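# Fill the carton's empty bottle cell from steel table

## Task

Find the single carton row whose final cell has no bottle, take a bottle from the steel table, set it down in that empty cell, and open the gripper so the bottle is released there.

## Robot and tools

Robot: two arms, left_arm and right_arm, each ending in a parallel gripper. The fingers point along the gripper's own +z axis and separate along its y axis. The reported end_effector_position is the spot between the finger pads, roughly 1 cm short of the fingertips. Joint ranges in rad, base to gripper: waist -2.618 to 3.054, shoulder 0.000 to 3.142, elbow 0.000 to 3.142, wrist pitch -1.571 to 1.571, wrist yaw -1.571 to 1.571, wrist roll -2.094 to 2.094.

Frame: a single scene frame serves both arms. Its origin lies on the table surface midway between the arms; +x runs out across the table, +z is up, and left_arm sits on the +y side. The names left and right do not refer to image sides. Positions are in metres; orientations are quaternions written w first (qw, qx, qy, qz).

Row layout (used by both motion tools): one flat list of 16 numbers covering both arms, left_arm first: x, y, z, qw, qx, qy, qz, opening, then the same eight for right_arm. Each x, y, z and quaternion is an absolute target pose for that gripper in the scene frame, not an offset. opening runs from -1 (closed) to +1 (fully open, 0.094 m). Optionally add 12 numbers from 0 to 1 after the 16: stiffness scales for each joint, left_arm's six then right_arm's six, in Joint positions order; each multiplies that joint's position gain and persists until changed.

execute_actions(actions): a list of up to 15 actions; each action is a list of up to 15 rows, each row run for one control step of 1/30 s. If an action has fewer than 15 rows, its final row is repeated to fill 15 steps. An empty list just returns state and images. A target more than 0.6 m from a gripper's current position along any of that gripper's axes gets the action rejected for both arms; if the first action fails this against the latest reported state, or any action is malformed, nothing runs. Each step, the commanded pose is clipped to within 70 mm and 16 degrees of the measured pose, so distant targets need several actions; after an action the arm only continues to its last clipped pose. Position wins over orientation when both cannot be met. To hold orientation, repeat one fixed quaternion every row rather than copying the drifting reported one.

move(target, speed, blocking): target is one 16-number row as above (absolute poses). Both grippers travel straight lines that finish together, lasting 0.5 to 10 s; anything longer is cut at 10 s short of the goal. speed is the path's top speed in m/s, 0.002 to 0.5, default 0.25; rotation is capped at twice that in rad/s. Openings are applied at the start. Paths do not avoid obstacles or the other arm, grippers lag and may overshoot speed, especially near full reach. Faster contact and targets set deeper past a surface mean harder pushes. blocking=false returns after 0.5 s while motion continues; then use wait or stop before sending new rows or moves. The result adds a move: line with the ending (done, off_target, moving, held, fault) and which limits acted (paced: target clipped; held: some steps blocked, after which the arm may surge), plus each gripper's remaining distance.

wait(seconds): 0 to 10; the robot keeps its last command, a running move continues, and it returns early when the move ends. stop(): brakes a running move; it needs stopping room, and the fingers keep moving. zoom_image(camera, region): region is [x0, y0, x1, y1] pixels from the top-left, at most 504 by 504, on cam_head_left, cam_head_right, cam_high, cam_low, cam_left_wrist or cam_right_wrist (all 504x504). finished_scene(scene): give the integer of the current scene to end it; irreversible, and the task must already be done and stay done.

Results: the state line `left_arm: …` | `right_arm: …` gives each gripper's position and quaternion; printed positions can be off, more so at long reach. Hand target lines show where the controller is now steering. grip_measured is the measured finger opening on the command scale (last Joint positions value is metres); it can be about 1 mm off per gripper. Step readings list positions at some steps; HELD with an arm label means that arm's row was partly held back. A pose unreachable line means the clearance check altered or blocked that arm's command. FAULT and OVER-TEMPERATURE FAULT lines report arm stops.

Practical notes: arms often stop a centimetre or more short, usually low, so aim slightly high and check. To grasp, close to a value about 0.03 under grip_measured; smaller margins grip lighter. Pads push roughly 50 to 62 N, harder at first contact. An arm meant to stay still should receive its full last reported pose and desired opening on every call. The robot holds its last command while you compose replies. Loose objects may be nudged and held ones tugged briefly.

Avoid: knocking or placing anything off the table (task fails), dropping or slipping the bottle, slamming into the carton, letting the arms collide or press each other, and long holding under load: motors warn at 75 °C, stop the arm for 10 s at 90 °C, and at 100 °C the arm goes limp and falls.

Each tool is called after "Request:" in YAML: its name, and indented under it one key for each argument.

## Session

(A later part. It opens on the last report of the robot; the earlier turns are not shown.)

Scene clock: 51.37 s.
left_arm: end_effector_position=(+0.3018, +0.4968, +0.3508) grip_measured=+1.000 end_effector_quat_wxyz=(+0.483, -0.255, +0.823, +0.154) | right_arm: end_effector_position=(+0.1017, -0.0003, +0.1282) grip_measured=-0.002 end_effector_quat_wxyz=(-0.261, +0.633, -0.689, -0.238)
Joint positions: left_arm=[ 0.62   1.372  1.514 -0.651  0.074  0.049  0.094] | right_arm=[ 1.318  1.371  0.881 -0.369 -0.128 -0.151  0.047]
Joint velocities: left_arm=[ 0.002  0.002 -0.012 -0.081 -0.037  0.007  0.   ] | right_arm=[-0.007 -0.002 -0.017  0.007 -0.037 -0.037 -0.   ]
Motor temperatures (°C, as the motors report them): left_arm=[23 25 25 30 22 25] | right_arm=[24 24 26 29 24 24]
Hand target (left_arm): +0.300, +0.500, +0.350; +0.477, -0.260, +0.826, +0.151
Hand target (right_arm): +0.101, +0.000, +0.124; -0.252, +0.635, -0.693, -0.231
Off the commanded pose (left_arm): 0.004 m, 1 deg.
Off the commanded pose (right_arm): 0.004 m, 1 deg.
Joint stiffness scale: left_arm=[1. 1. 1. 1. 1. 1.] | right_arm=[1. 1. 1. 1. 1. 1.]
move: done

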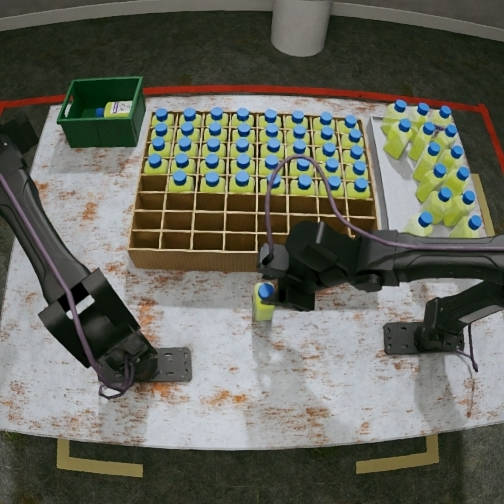

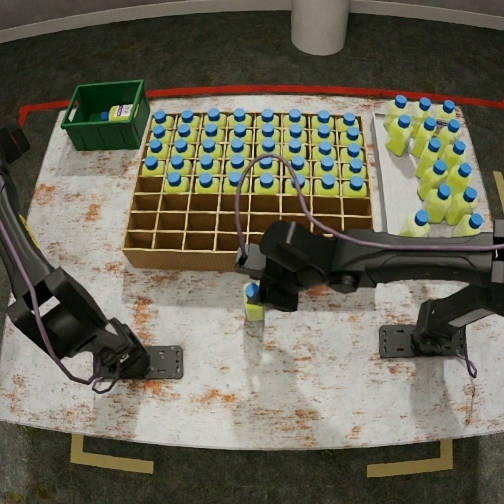

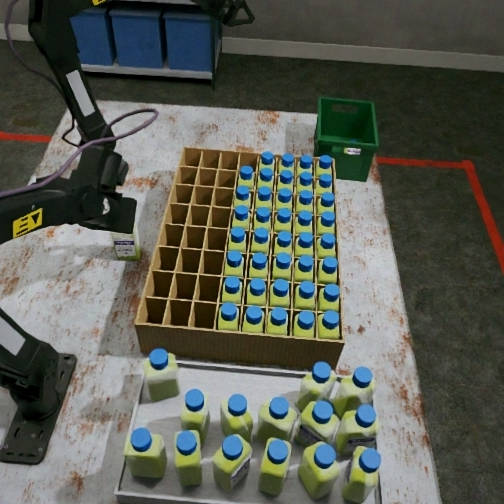

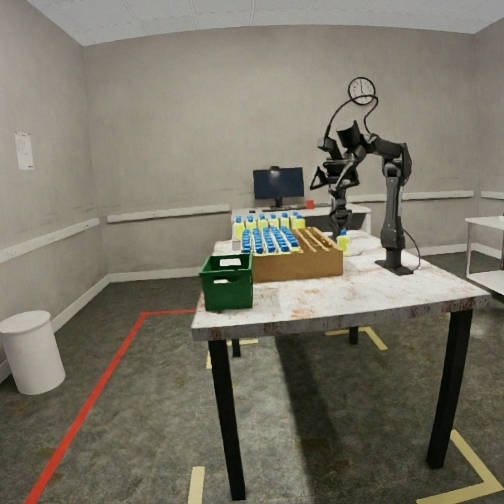

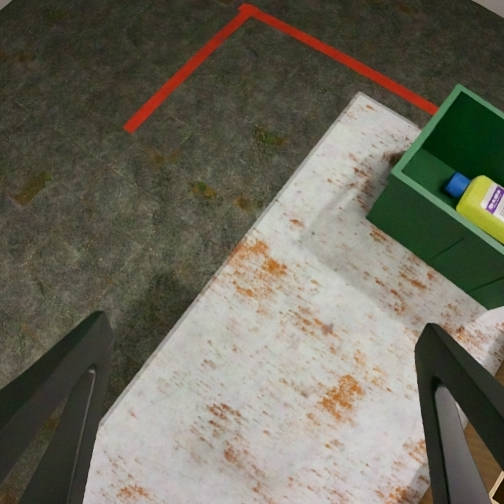

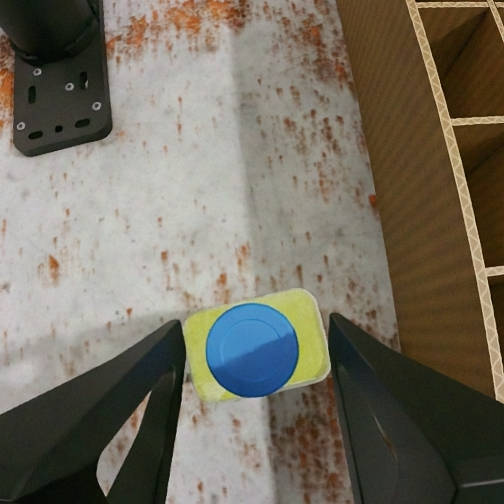

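Request:
move:
  target: [0.25, 0.35, 0.33, 0.342, 0, 0.940, 0, 0.3, 0.10, -0.07, 0.21, 0.2521, -0.6351, 0.6930, 0.2311, 0.0]
  speed: 0.25

Request:
move:
  target: [0.10, 0.0, 0.21, 0.2713, 0.5723, 0.7458, -0.2082, 0.2, 0.22, -0.30, 0.30, 0.3303, -0.2433, 0.9080, 0.0885, 0.0]
  speed: 0.3

Scene clock: 54.50 s.
left_arm: end_effector_position=(+0.2525, +0.3580, +0.3203) grip_measured=+0.302 end_effector_quat_wxyz=(+0.338, -0.010, +0.941, +0.005) | right_arm: end_effector_position=(+0.0999, -0.0708, +0.1929) grip_measured=-0.002 end_effector_quat_wxyz=(-0.240, +0.637, -0.700, -0.218)
Joint positions: left_arm=[ 0.532  1.32   1.674 -1.32   0.357  0.472  0.061] | right_arm=[ 1.238  1.126  1.017 -0.82  -0.164 -0.215  0.047]
Joint velocities: left_arm=[ 0.002 -0.002  0.002  0.022  0.007 -0.007  0.001] | right_arm=[-0.007 -0.007 -0.017 -0.007 -0.007  0.007  0.001]
Motor temperatures (°C, as the motors report them): left_arm=[23 25 25 30 22 25] | right_arm=[24 24 26 29 24 24]
Hand target (left_arm): +0.251, +0.350, +0.326; +0.342, +0.002, +0.940, -0.000
Hand target (right_arm): +0.099, -0.072, +0.209; +0.253, -0.635, +0.693, +0.230
Off the commanded pose (left_arm): 0.013 m, 1 deg.
Off the commanded pose (right_arm): 0.017 m, 2 deg.
Joint stiffness scale: left_arm=[1. 1. 1. 1. 1. 1.] | right_arm=[1. 1. 1. 1. 1. 1.]
move: off_target (left_arm, right_arm)

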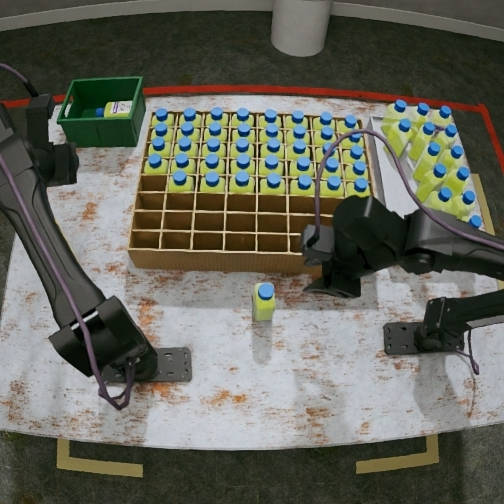

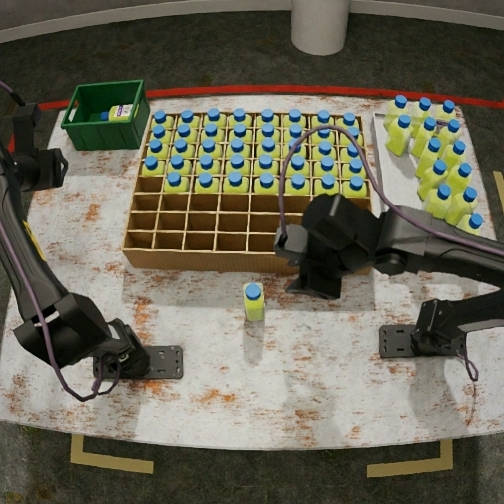

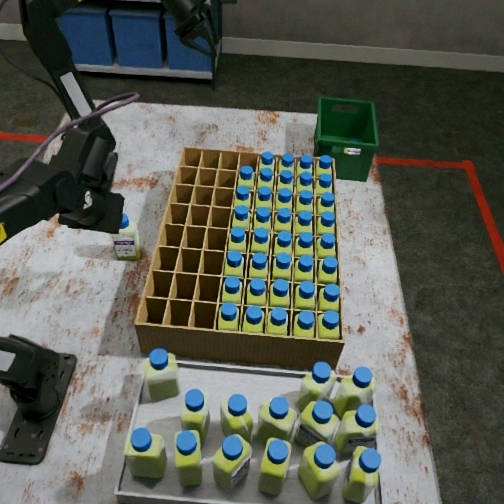

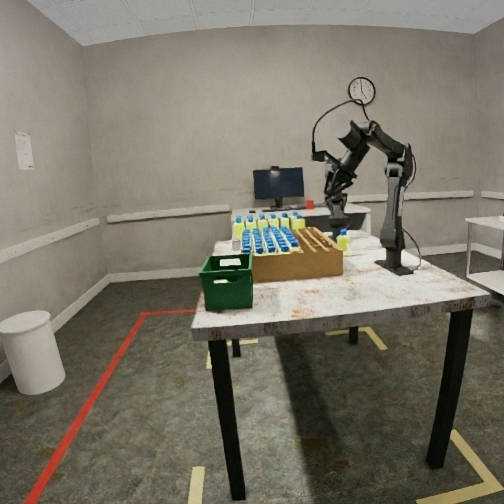

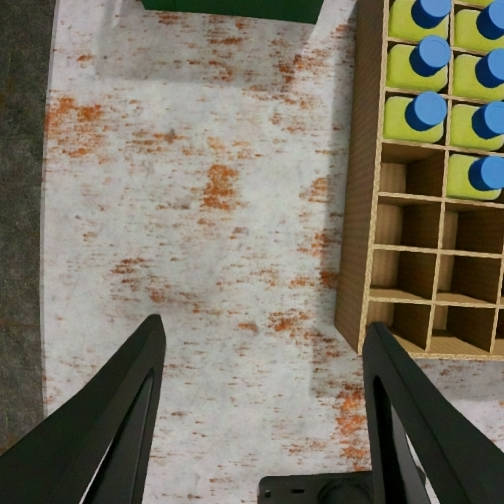

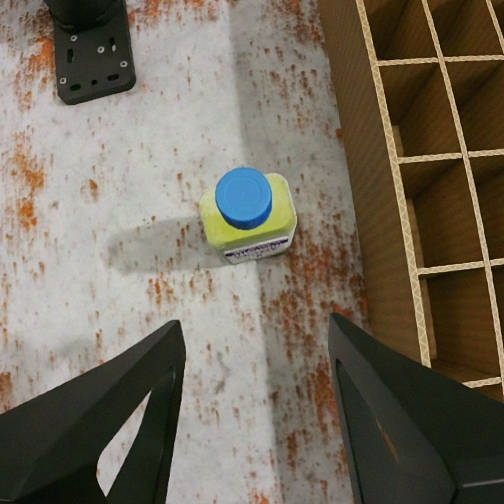

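Scene clock: 57.33 s.
left_arm: end_effector_position=(+0.1097, +0.0013, +0.2169) grip_measured=+0.202 end_effector_quat_wxyz=(+0.294, +0.566, +0.738, -0.221) | right_arm: end_effector_position=(+0.2198, -0.3038, +0.2940) grip_measured=-0.002 end_effector_quat_wxyz=(+0.342, -0.244, +0.904, +0.071)
Joint positions: left_arm=[-0.935  0.965  0.985 -0.887  0.294  0.339  0.056] | right_arm=[ 0.112  0.899  1.337 -1.332 -0.25  -0.358  0.047]
Joint velocities: left_arm=[ 0.017 -0.002  0.012  0.066 -0.022 -0.007 -0.002] | right_arm=[ 0.017 -0.002 -0.002 -0.081 -0.022 -0.022 -0.001]
Motor temperatures (°C, as the motors report them): left_arm=[23 25 25 30 22 25] | right_arm=[24 24 26 29 24 24]
Hand target (left_arm): +0.107, +0.001, +0.210; +0.284, +0.568, +0.741, -0.220
Hand target (right_arm): +0.220, -0.302, +0.299; +0.341, -0.247, +0.904, +0.077
Off the commanded pose (left_arm): 0.012 m, 3 deg.
Off the commanded pose (right_arm): 0.007 m, 2 deg.
Joint stiffness scale: left_arm=[1. 1. 1. 1. 1. 1.] | right_arm=[1. 1. 1. 1. 1. 1.]
move: off_target (left_arm)

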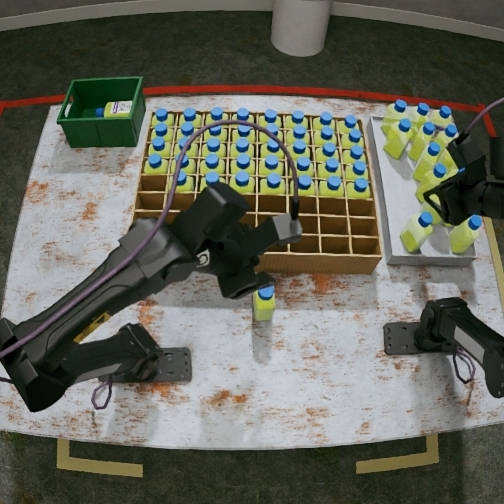

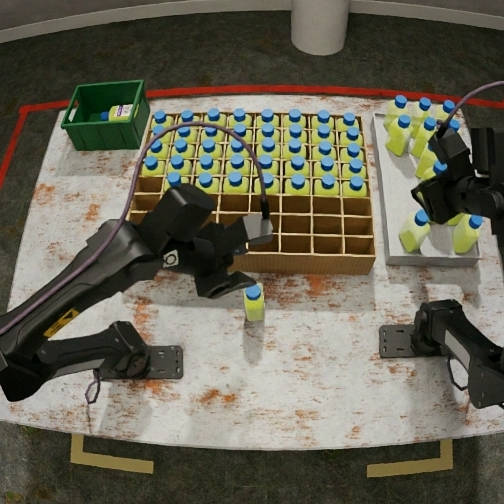

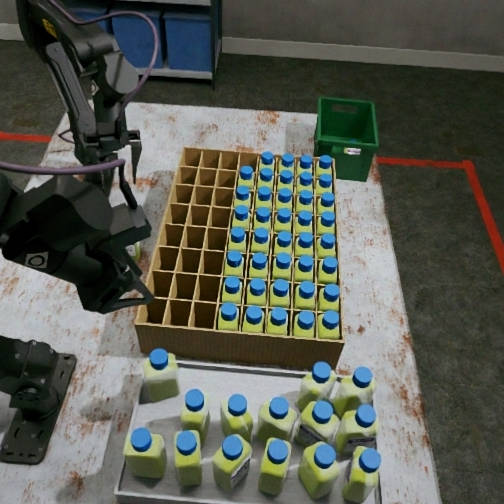

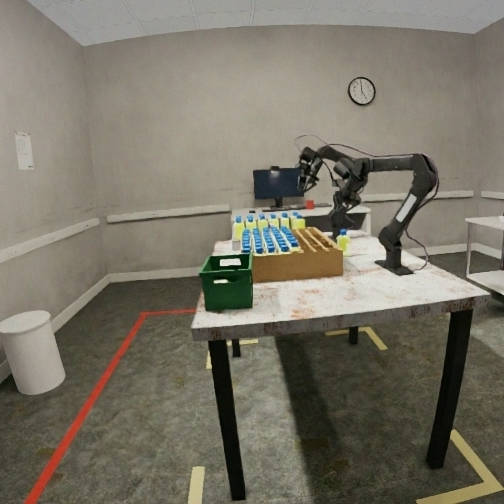

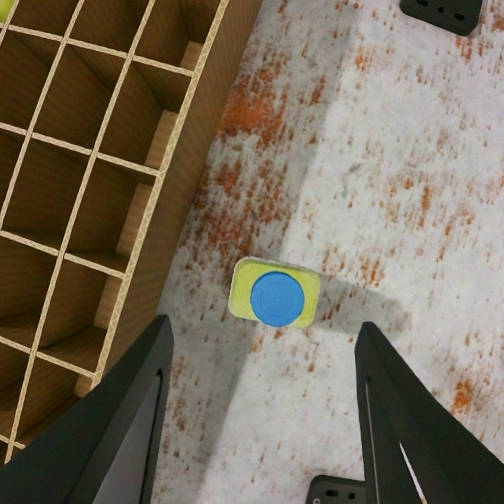

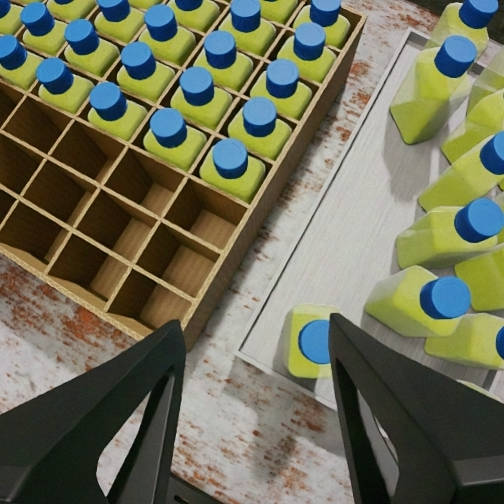

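Request:
move:
  target: [0.103, -0.018, 0.165, 0.2713, 0.5723, 0.7458, -0.2082, 0.1, 0.22, -0.30, 0.30, 0.3303, -0.2433, 0.9080, 0.0885, 0.0]
  speed: 0.1

Scene clock: 61.50 s.
left_arm: end_effector_position=(+0.1074, -0.0194, +0.1728) grip_measured=+0.102 end_effector_quat_wxyz=(+0.282, +0.570, +0.743, -0.212) | right_arm: end_effector_position=(+0.2195, -0.3010, +0.2947) grip_measured=-0.002 end_effector_quat_wxyz=(+0.332, -0.247, +0.907, +0.081)
Joint positions: left_arm=[-1.03   1.018  0.848 -0.71   0.224  0.272  0.052] | right_arm=[ 0.112  0.923  1.361 -1.357 -0.267 -0.36   0.047]
Joint velocities: left_arm=[-0.022 -0.002 -0.002 -0.037  0.051  0.022 -0.001] | right_arm=[ 0.007 -0.012 -0.012  0.051  0.066 -0.022  0.   ]
Motor temperatures (°C, as the motors report them): left_arm=[23 25 25 30 22 25] | right_arm=[24 24 27 29 24 24]
Hand target (left_arm): +0.104, -0.019, +0.166; +0.271, +0.572, +0.745, -0.209
Hand target (right_arm): +0.220, -0.300, +0.300; +0.331, -0.243, +0.908, +0.088
Off the commanded pose (left_arm): 0.009 m, 1 deg.
Off the commanded pose (right_arm): 0.005 m, 1 deg.
Joint stiffness scale: left_arm=[1. 1. 1. 1. 1. 1.] | right_arm=[1. 1. 1. 1. 1. 1.]
move: done

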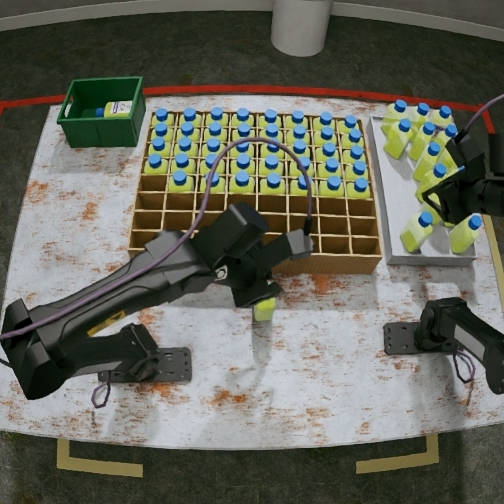

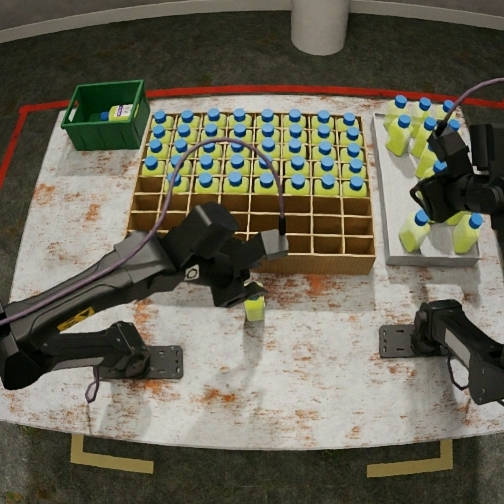

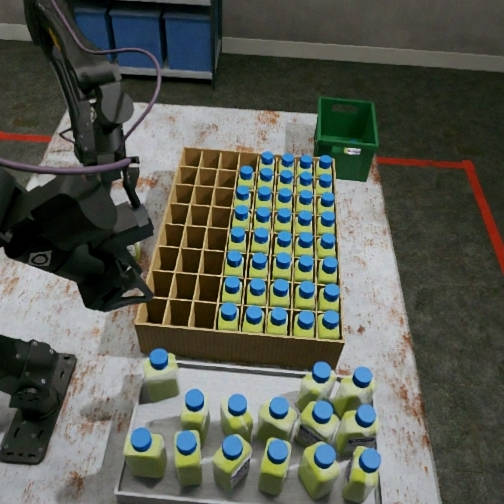

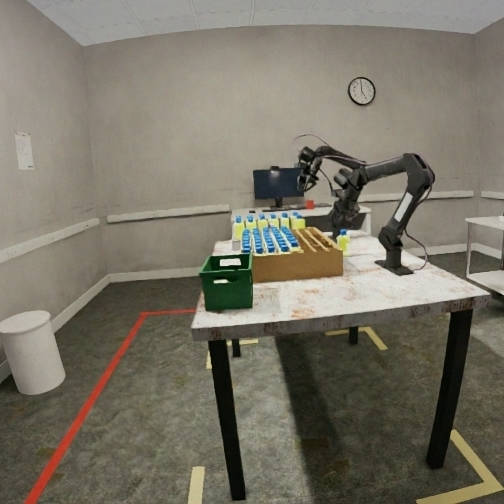

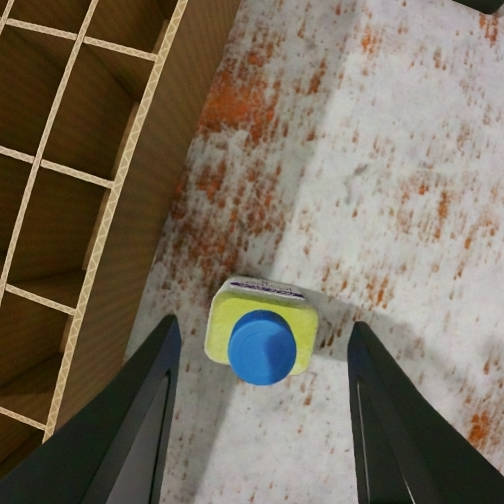

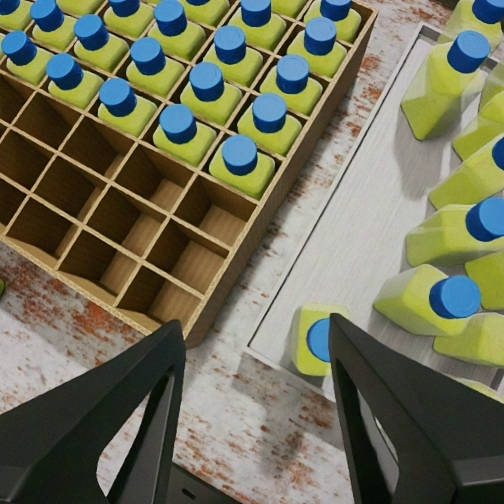

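Request:
move:
  target: [0.1015, -0.012, 0.132, 0.2713, 0.5723, 0.7458, -0.2082, 0.0, 0.22, -0.30, 0.30, 0.3303, -0.2433, 0.9080, 0.0885, 0.0]
  speed: 0.06

Scene clock: 63.37 s.
left_arm: end_effector_position=(+0.1045, -0.0152, +0.1329) grip_measured=+0.002 end_effector_quat_wxyz=(+0.270, +0.571, +0.747, -0.208) | right_arm: end_effector_position=(+0.2193, -0.3010, +0.2946) grip_measured=-0.002 end_effector_quat_wxyz=(+0.331, -0.247, +0.907, +0.081)
Joint positions: left_arm=[-1.03   1.018  0.706 -0.595  0.224  0.271  0.047] | right_arm=[ 0.112  0.923  1.361 -1.358 -0.267 -0.36   0.047]
Joint velocities: left_arm=[-0.002 -0.017  0.002  0.022 -0.066 -0.051  0.   ] | right_arm=[-0.002 -0.012  0.002  0.022 -0.037 -0.066  0.   ]
Motor temperatures (°C, as the motors report them): left_arm=[23 25 25 30 22 25] | right_arm=[24 24 27 28 24 24]
Hand target (left_arm): +0.102, -0.013, +0.132; +0.271, +0.572, +0.746, -0.208
Hand target (right_arm): +0.220, -0.300, +0.300; +0.331, -0.243, +0.908, +0.088
Off the commanded pose (left_arm): 0.004 m, 0 deg.
Off the commanded pose (right_arm): 0.006 m, 1 deg.
Joint stiffness scale: left_arm=[1. 1. 1. 1. 1. 1.] | right_arm=[1. 1. 1. 1. 1. 1.]
move: done

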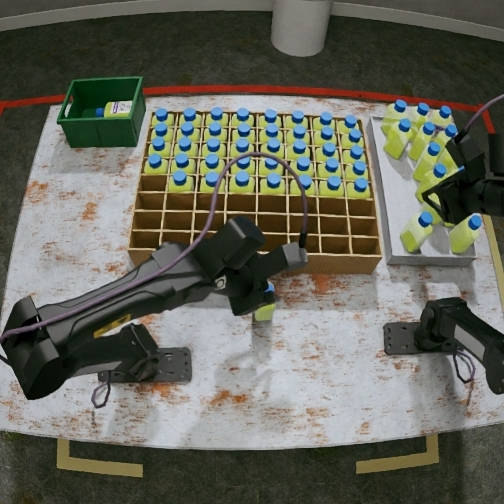

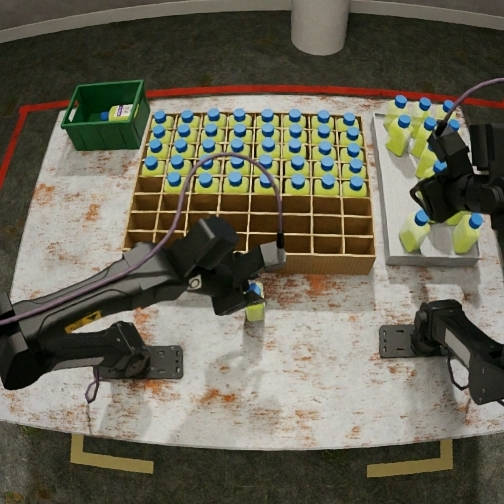

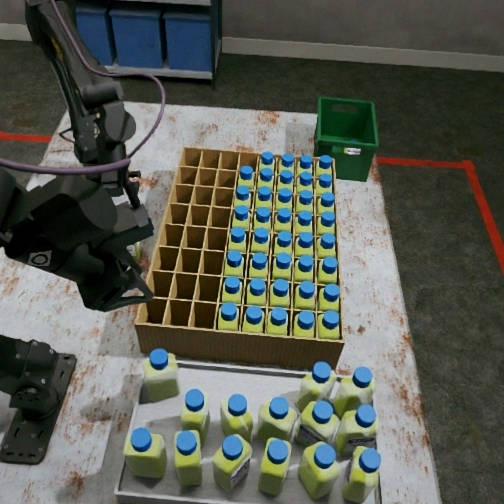

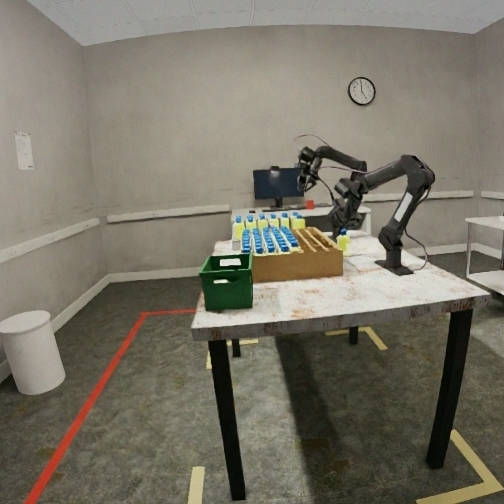

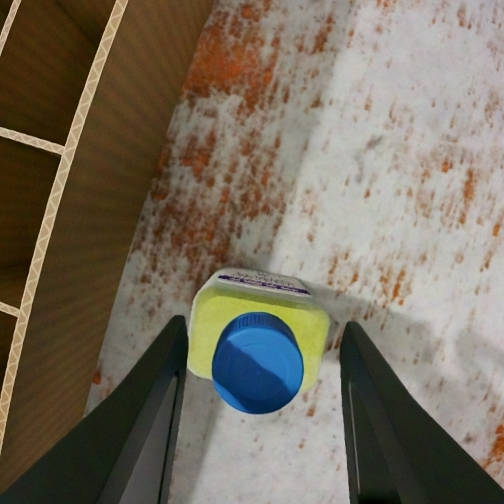

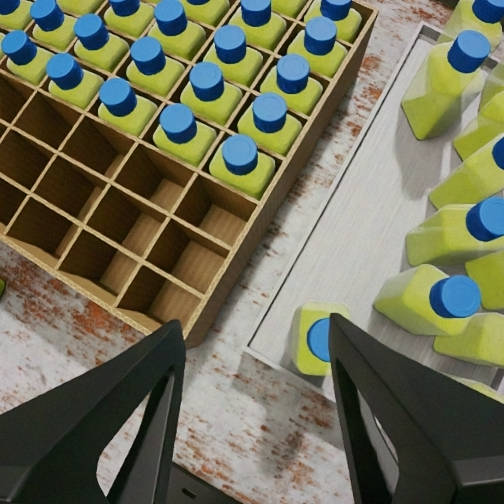

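Request:
move:
  target: [0.102, -0.006, 0.126, 0.2713, 0.5723, 0.7458, -0.2082, -0.1, 0.22, -0.30, 0.30, 0.3303, -0.2433, 0.9080, 0.0885, 0.0]
  speed: 0.03

Scene clock: 64.60 s.
left_arm: end_effector_position=(+0.1032, -0.0103, +0.1271) grip_measured=-0.098 end_effector_quat_wxyz=(+0.271, +0.572, +0.746, -0.206) | right_arm: end_effector_position=(+0.2193, -0.3010, +0.2946) grip_measured=-0.002 end_effector_quat_wxyz=(+0.331, -0.247, +0.907, +0.081)
Joint positions: left_arm=[-1.024  0.998  0.675 -0.585  0.224  0.282  0.042] | right_arm=[ 0.112  0.923  1.361 -1.358 -0.267 -0.36   0.047]
Joint velocities: left_arm=[-0.002  0.007  0.007 -0.022 -0.007 -0.022  0.001] | right_arm=[ 0.017 -0.012 -0.017 -0.066  0.037 -0.007 -0.001]
Motor temperatures (°C, as the motors report them): left_arm=[23 25 25 30 22 25] | right_arm=[24 24 27 28 24 24]
Hand target (left_arm): +0.102, -0.006, +0.126; +0.271, +0.572, +0.746, -0.208
Hand target (right_arm): +0.220, -0.300, +0.300; +0.331, -0.243, +0.908, +0.088
Off the commanded pose (left_arm): 0.005 m, 0 deg.
Off the commanded pose (right_arm): 0.006 m, 1 deg.
Joint stiffness scale: left_arm=[1. 1. 1. 1. 1. 1.] | right_arm=[1. 1. 1. 1. 1. 1.]
move: done

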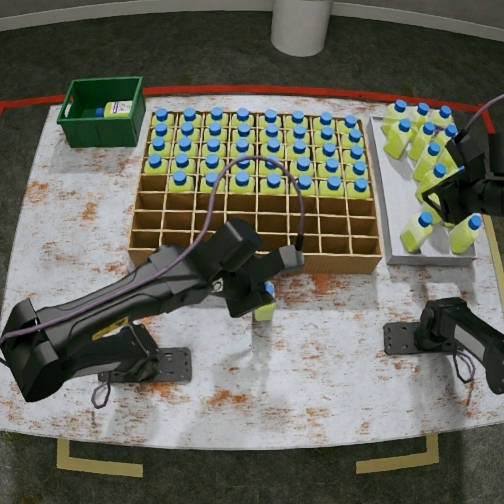

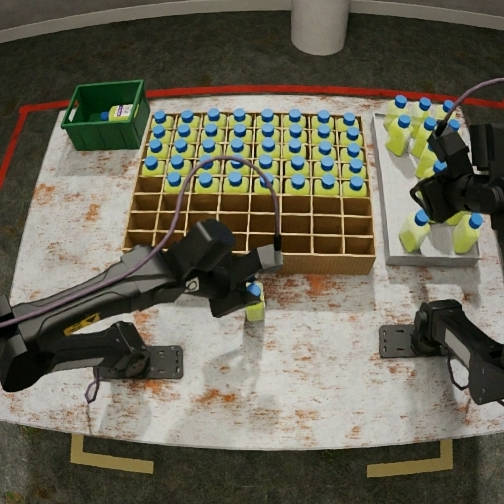

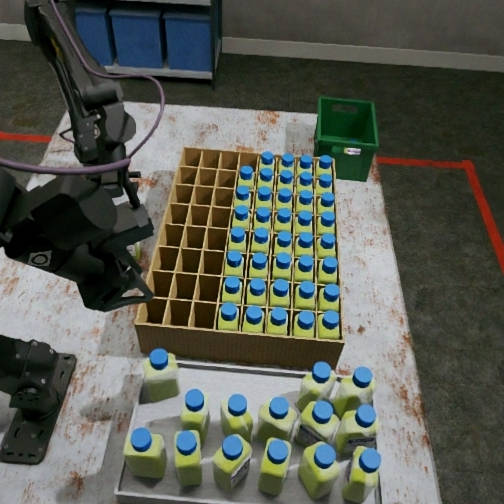

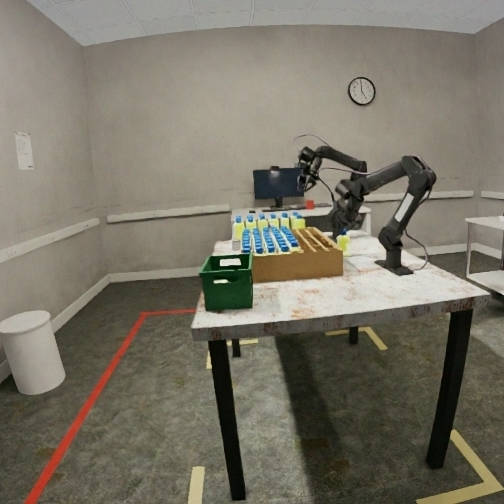

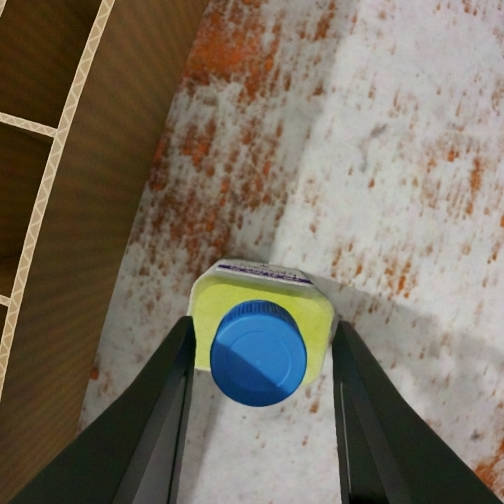

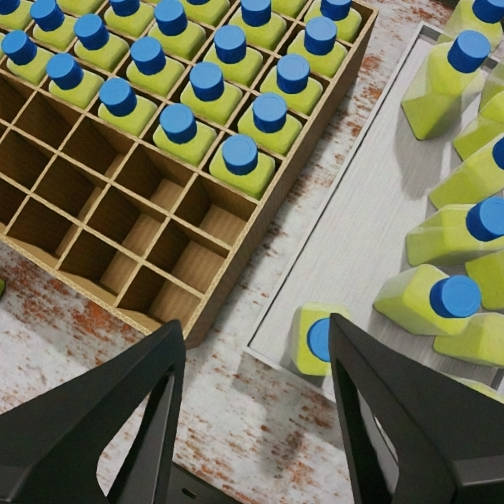

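Request:
move:
  target: [0.102, -0.006, 0.126, 0.2713, 0.5723, 0.7458, -0.2082, -0.49, 0.22, -0.30, 0.30, 0.3303, -0.2433, 0.9080, 0.0885, 0.0]
  speed: 0.03

Scene clock: 65.67 s.
left_arm: end_effector_position=(+0.1032, -0.0103, +0.1271) grip_measured=-0.455 end_effector_quat_wxyz=(+0.271, +0.573, +0.746, -0.206) | right_arm: end_effector_position=(+0.2193, -0.3009, +0.2946) grip_measured=-0.002 end_effector_quat_wxyz=(+0.331, -0.247, +0.907, +0.081)
Joint positions: left_arm=[-1.024  0.998  0.675 -0.585  0.224  0.283  0.026] | right_arm=[ 0.112  0.923  1.361 -1.358 -0.267 -0.36   0.047]
Joint velocities: left_arm=[ 0.012 -0.017 -0.002  0.022 -0.022 -0.037  0.001] | right_arm=[ 0.007 -0.002 -0.017 -0.007 -0.007  0.022 -0.   ]
Motor temperatures (°C, as the motors report them): left_arm=[23 25 25 30 22 25] | right_arm=[24 24 27 28 24 24]
Hand target (left_arm): +0.102, -0.006, +0.126; +0.271, +0.572, +0.746, -0.208
Hand target (right_arm): +0.220, -0.300, +0.300; +0.331, -0.243, +0.908, +0.088
Off the commanded pose (left_arm): 0.005 m, 0 deg.
Off the commanded pose (right_arm): 0.006 m, 1 deg.
Joint stiffness scale: left_arm=[1. 1. 1. 1. 1. 1.] | right_arm=[1. 1. 1. 1. 1. 1.]
move: done

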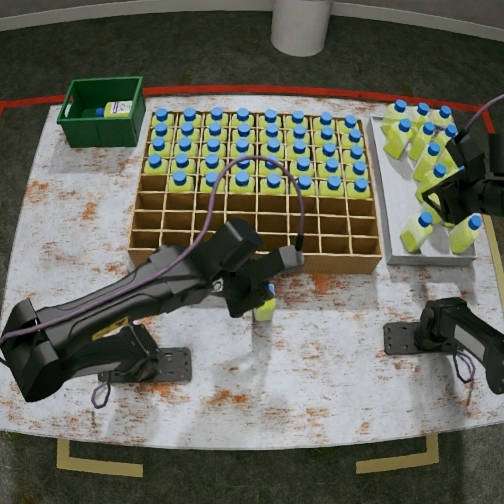

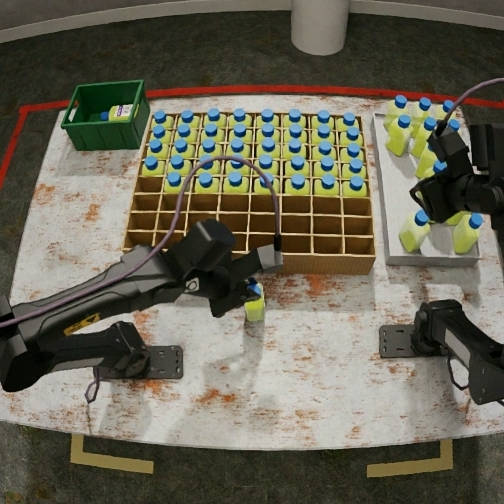

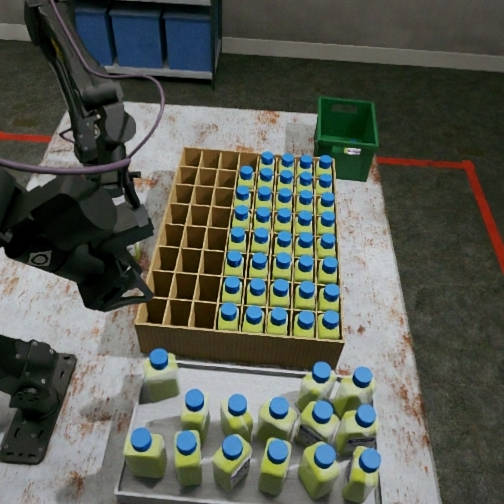

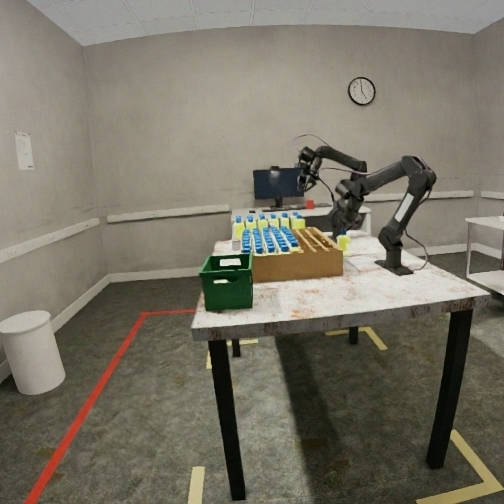

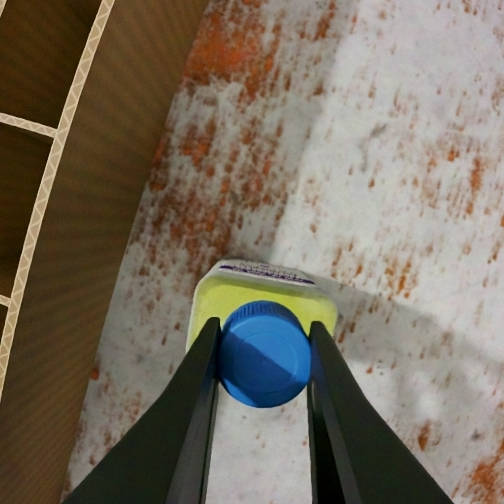

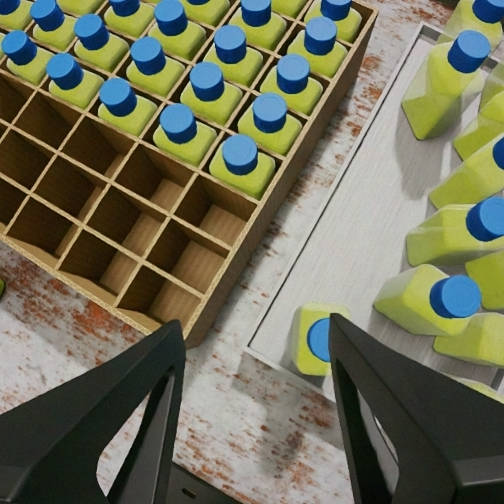

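Request:
move:
  target: [0.10, 0.0, 0.27, 0.3160, 0.3597, 0.8685, -0.1309, -0.49, 0.22, -0.30, 0.30, 0.3303, -0.2433, 0.9080, 0.0885, 0.0]
  speed: 0.15

Request:
move:
  target: [0.315, 0.21, 0.265, 0.3407, -0.0819, 0.9364, 0.0298, -0.49, 0.22, -0.30, 0.30, 0.3303, -0.2433, 0.9080, 0.0885, 0.0]
  speed: 0.2

Scene clock: 69.40 s.
left_arm: end_effector_position=(+0.0971, +0.0067, +0.2609) grip_measured=-0.455 end_effector_quat_wxyz=(+0.303, +0.363, +0.872, -0.131) | right_arm: end_effector_position=(+0.2193, -0.3009, +0.2946) grip_measured=-0.002 end_effector_quat_wxyz=(+0.331, -0.247, +0.907, +0.081)
Joint positions: left_arm=[-1.349  1.06   1.266 -1.16  -0.288 -0.394  0.026] | right_arm=[ 0.112  0.923  1.361 -1.358 -0.267 -0.36   0.047]
Joint velocities: left_arm=[-0.007 -0.002 -0.007 -0.051 -0.037 -0.037 -0.001] | right_arm=[ 0.012  0.017 -0.027  0.051  0.007 -0.037  0.   ]
Motor temperatures (°C, as the motors report them): left_arm=[23 25 25 30 22 25] | right_arm=[24 24 27 28 24 24]
Hand target (left_arm): +0.098, +0.004, +0.270; +0.314, +0.358, +0.869, -0.135
Hand target (right_arm): +0.220, -0.300, +0.300; +0.331, -0.243, +0.908, +0.088
Off the commanded pose (left_arm): 0.012 m, 2 deg.
Off the commanded pose (right_arm): 0.006 m, 1 deg.
Joint stiffness scale: left_arm=[1. 1. 1. 1. 1. 1.] | right_arm=[1. 1. 1. 1. 1. 1.]
move: off_target (left_arm)

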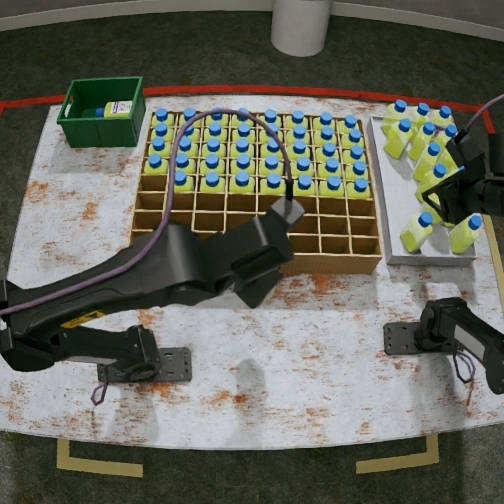

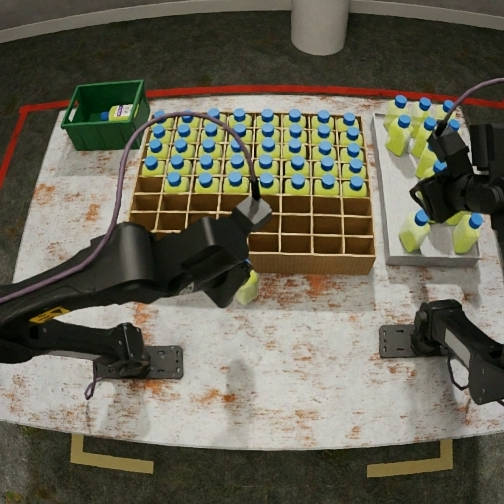

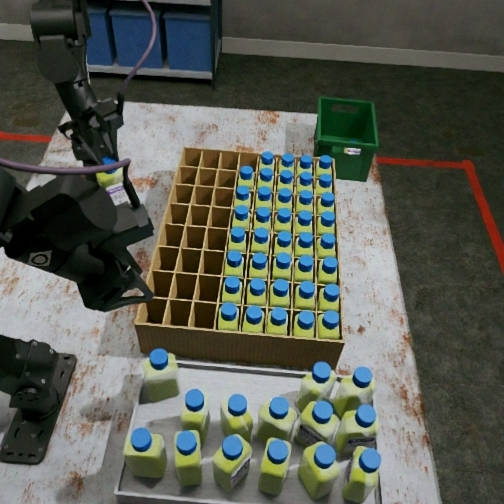

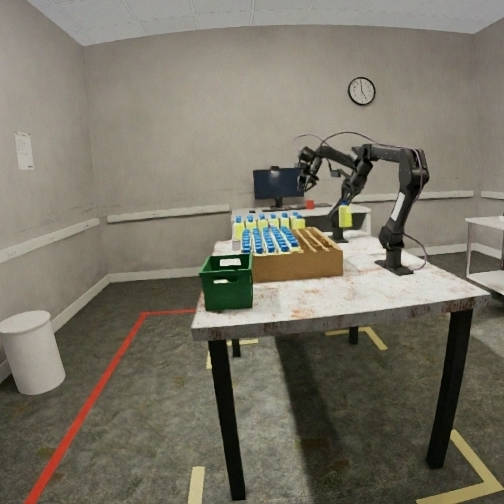

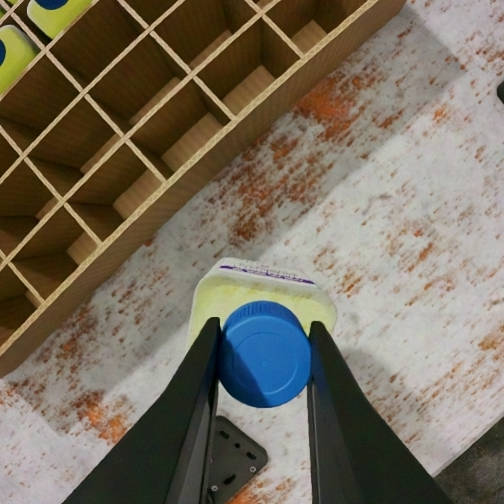

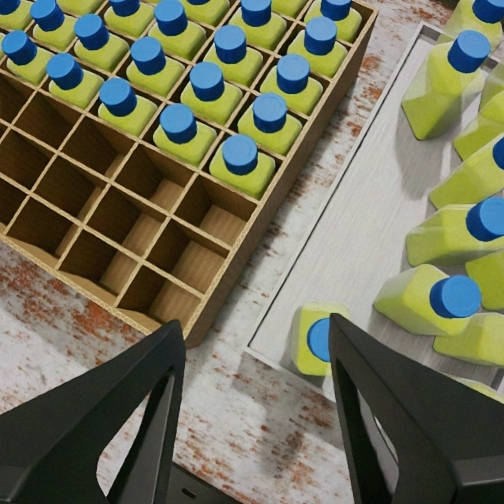

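Scene clock: 72.20 s.
left_arm: end_effector_position=(+0.3025, +0.2064, +0.2528) grip_measured=-0.455 end_effector_quat_wxyz=(+0.324, -0.065, +0.943, +0.039) | right_arm: end_effector_position=(+0.2193, -0.3009, +0.2946) grip_measured=-0.002 end_effector_quat_wxyz=(+0.331, -0.247, +0.907, +0.081)
Joint positions: left_arm=[-0.312  1.291  1.365 -1.023 -0.258 -0.291  0.026] | right_arm=[ 0.112  0.923  1.361 -1.358 -0.267 -0.36   0.047]
Joint velocities: left_arm=[ 0.012 -0.007  0.017 -0.022 -0.022  0.066 -0.001] | right_arm=[-0.002 -0.007 -0.022 -0.037  0.022 -0.022 -0.   ]
Motor temperatures (°C, as the motors report them): left_arm=[23 25 25 30 22 25] | right_arm=[24 23 27 28 24 24]
Hand target (left_arm): +0.310, +0.211, +0.266; +0.346, -0.078, +0.934, +0.041
Hand target (right_arm): +0.220, -0.300, +0.300; +0.331, -0.243, +0.908, +0.088
Off the commanded pose (left_arm): 0.018 m, 3 deg.
Off the commanded pose (right_arm): 0.006 m, 1 deg.
Joint stiffness scale: left_arm=[1. 1. 1. 1. 1. 1.] | right_arm=[1. 1. 1. 1. 1. 1.]
move: off_target (left_arm)

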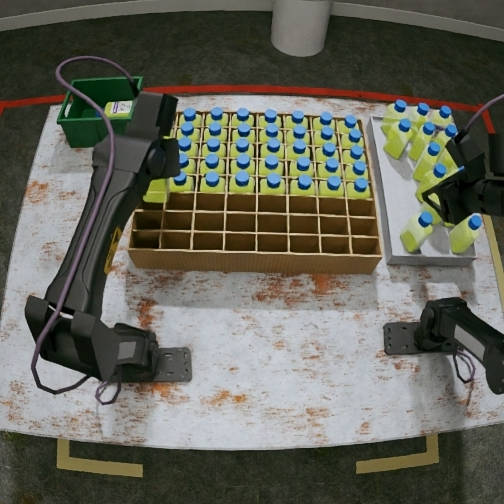

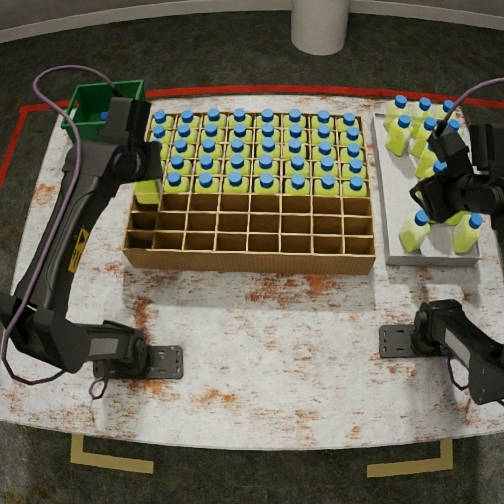

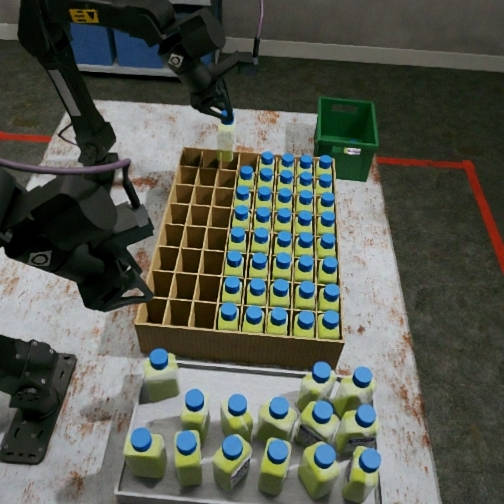

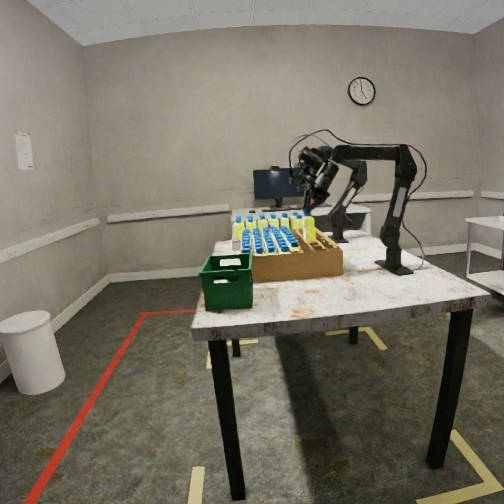

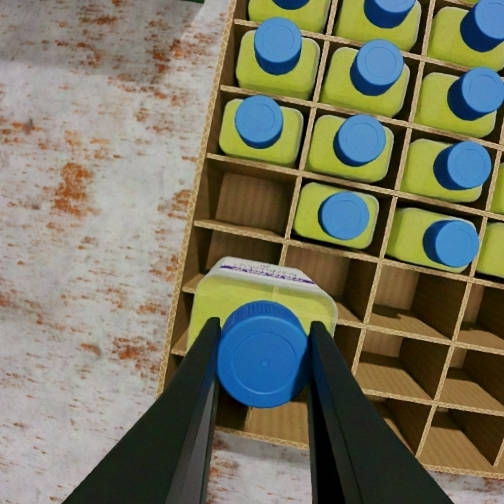

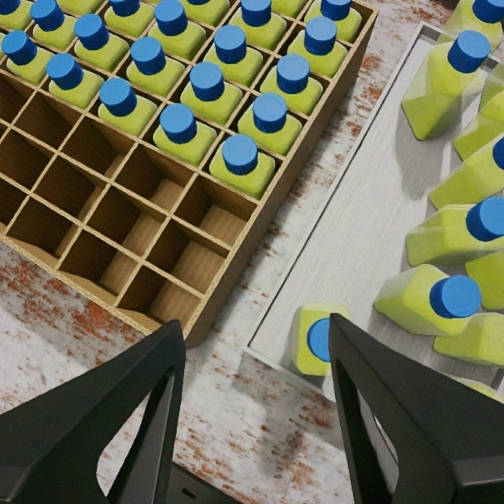

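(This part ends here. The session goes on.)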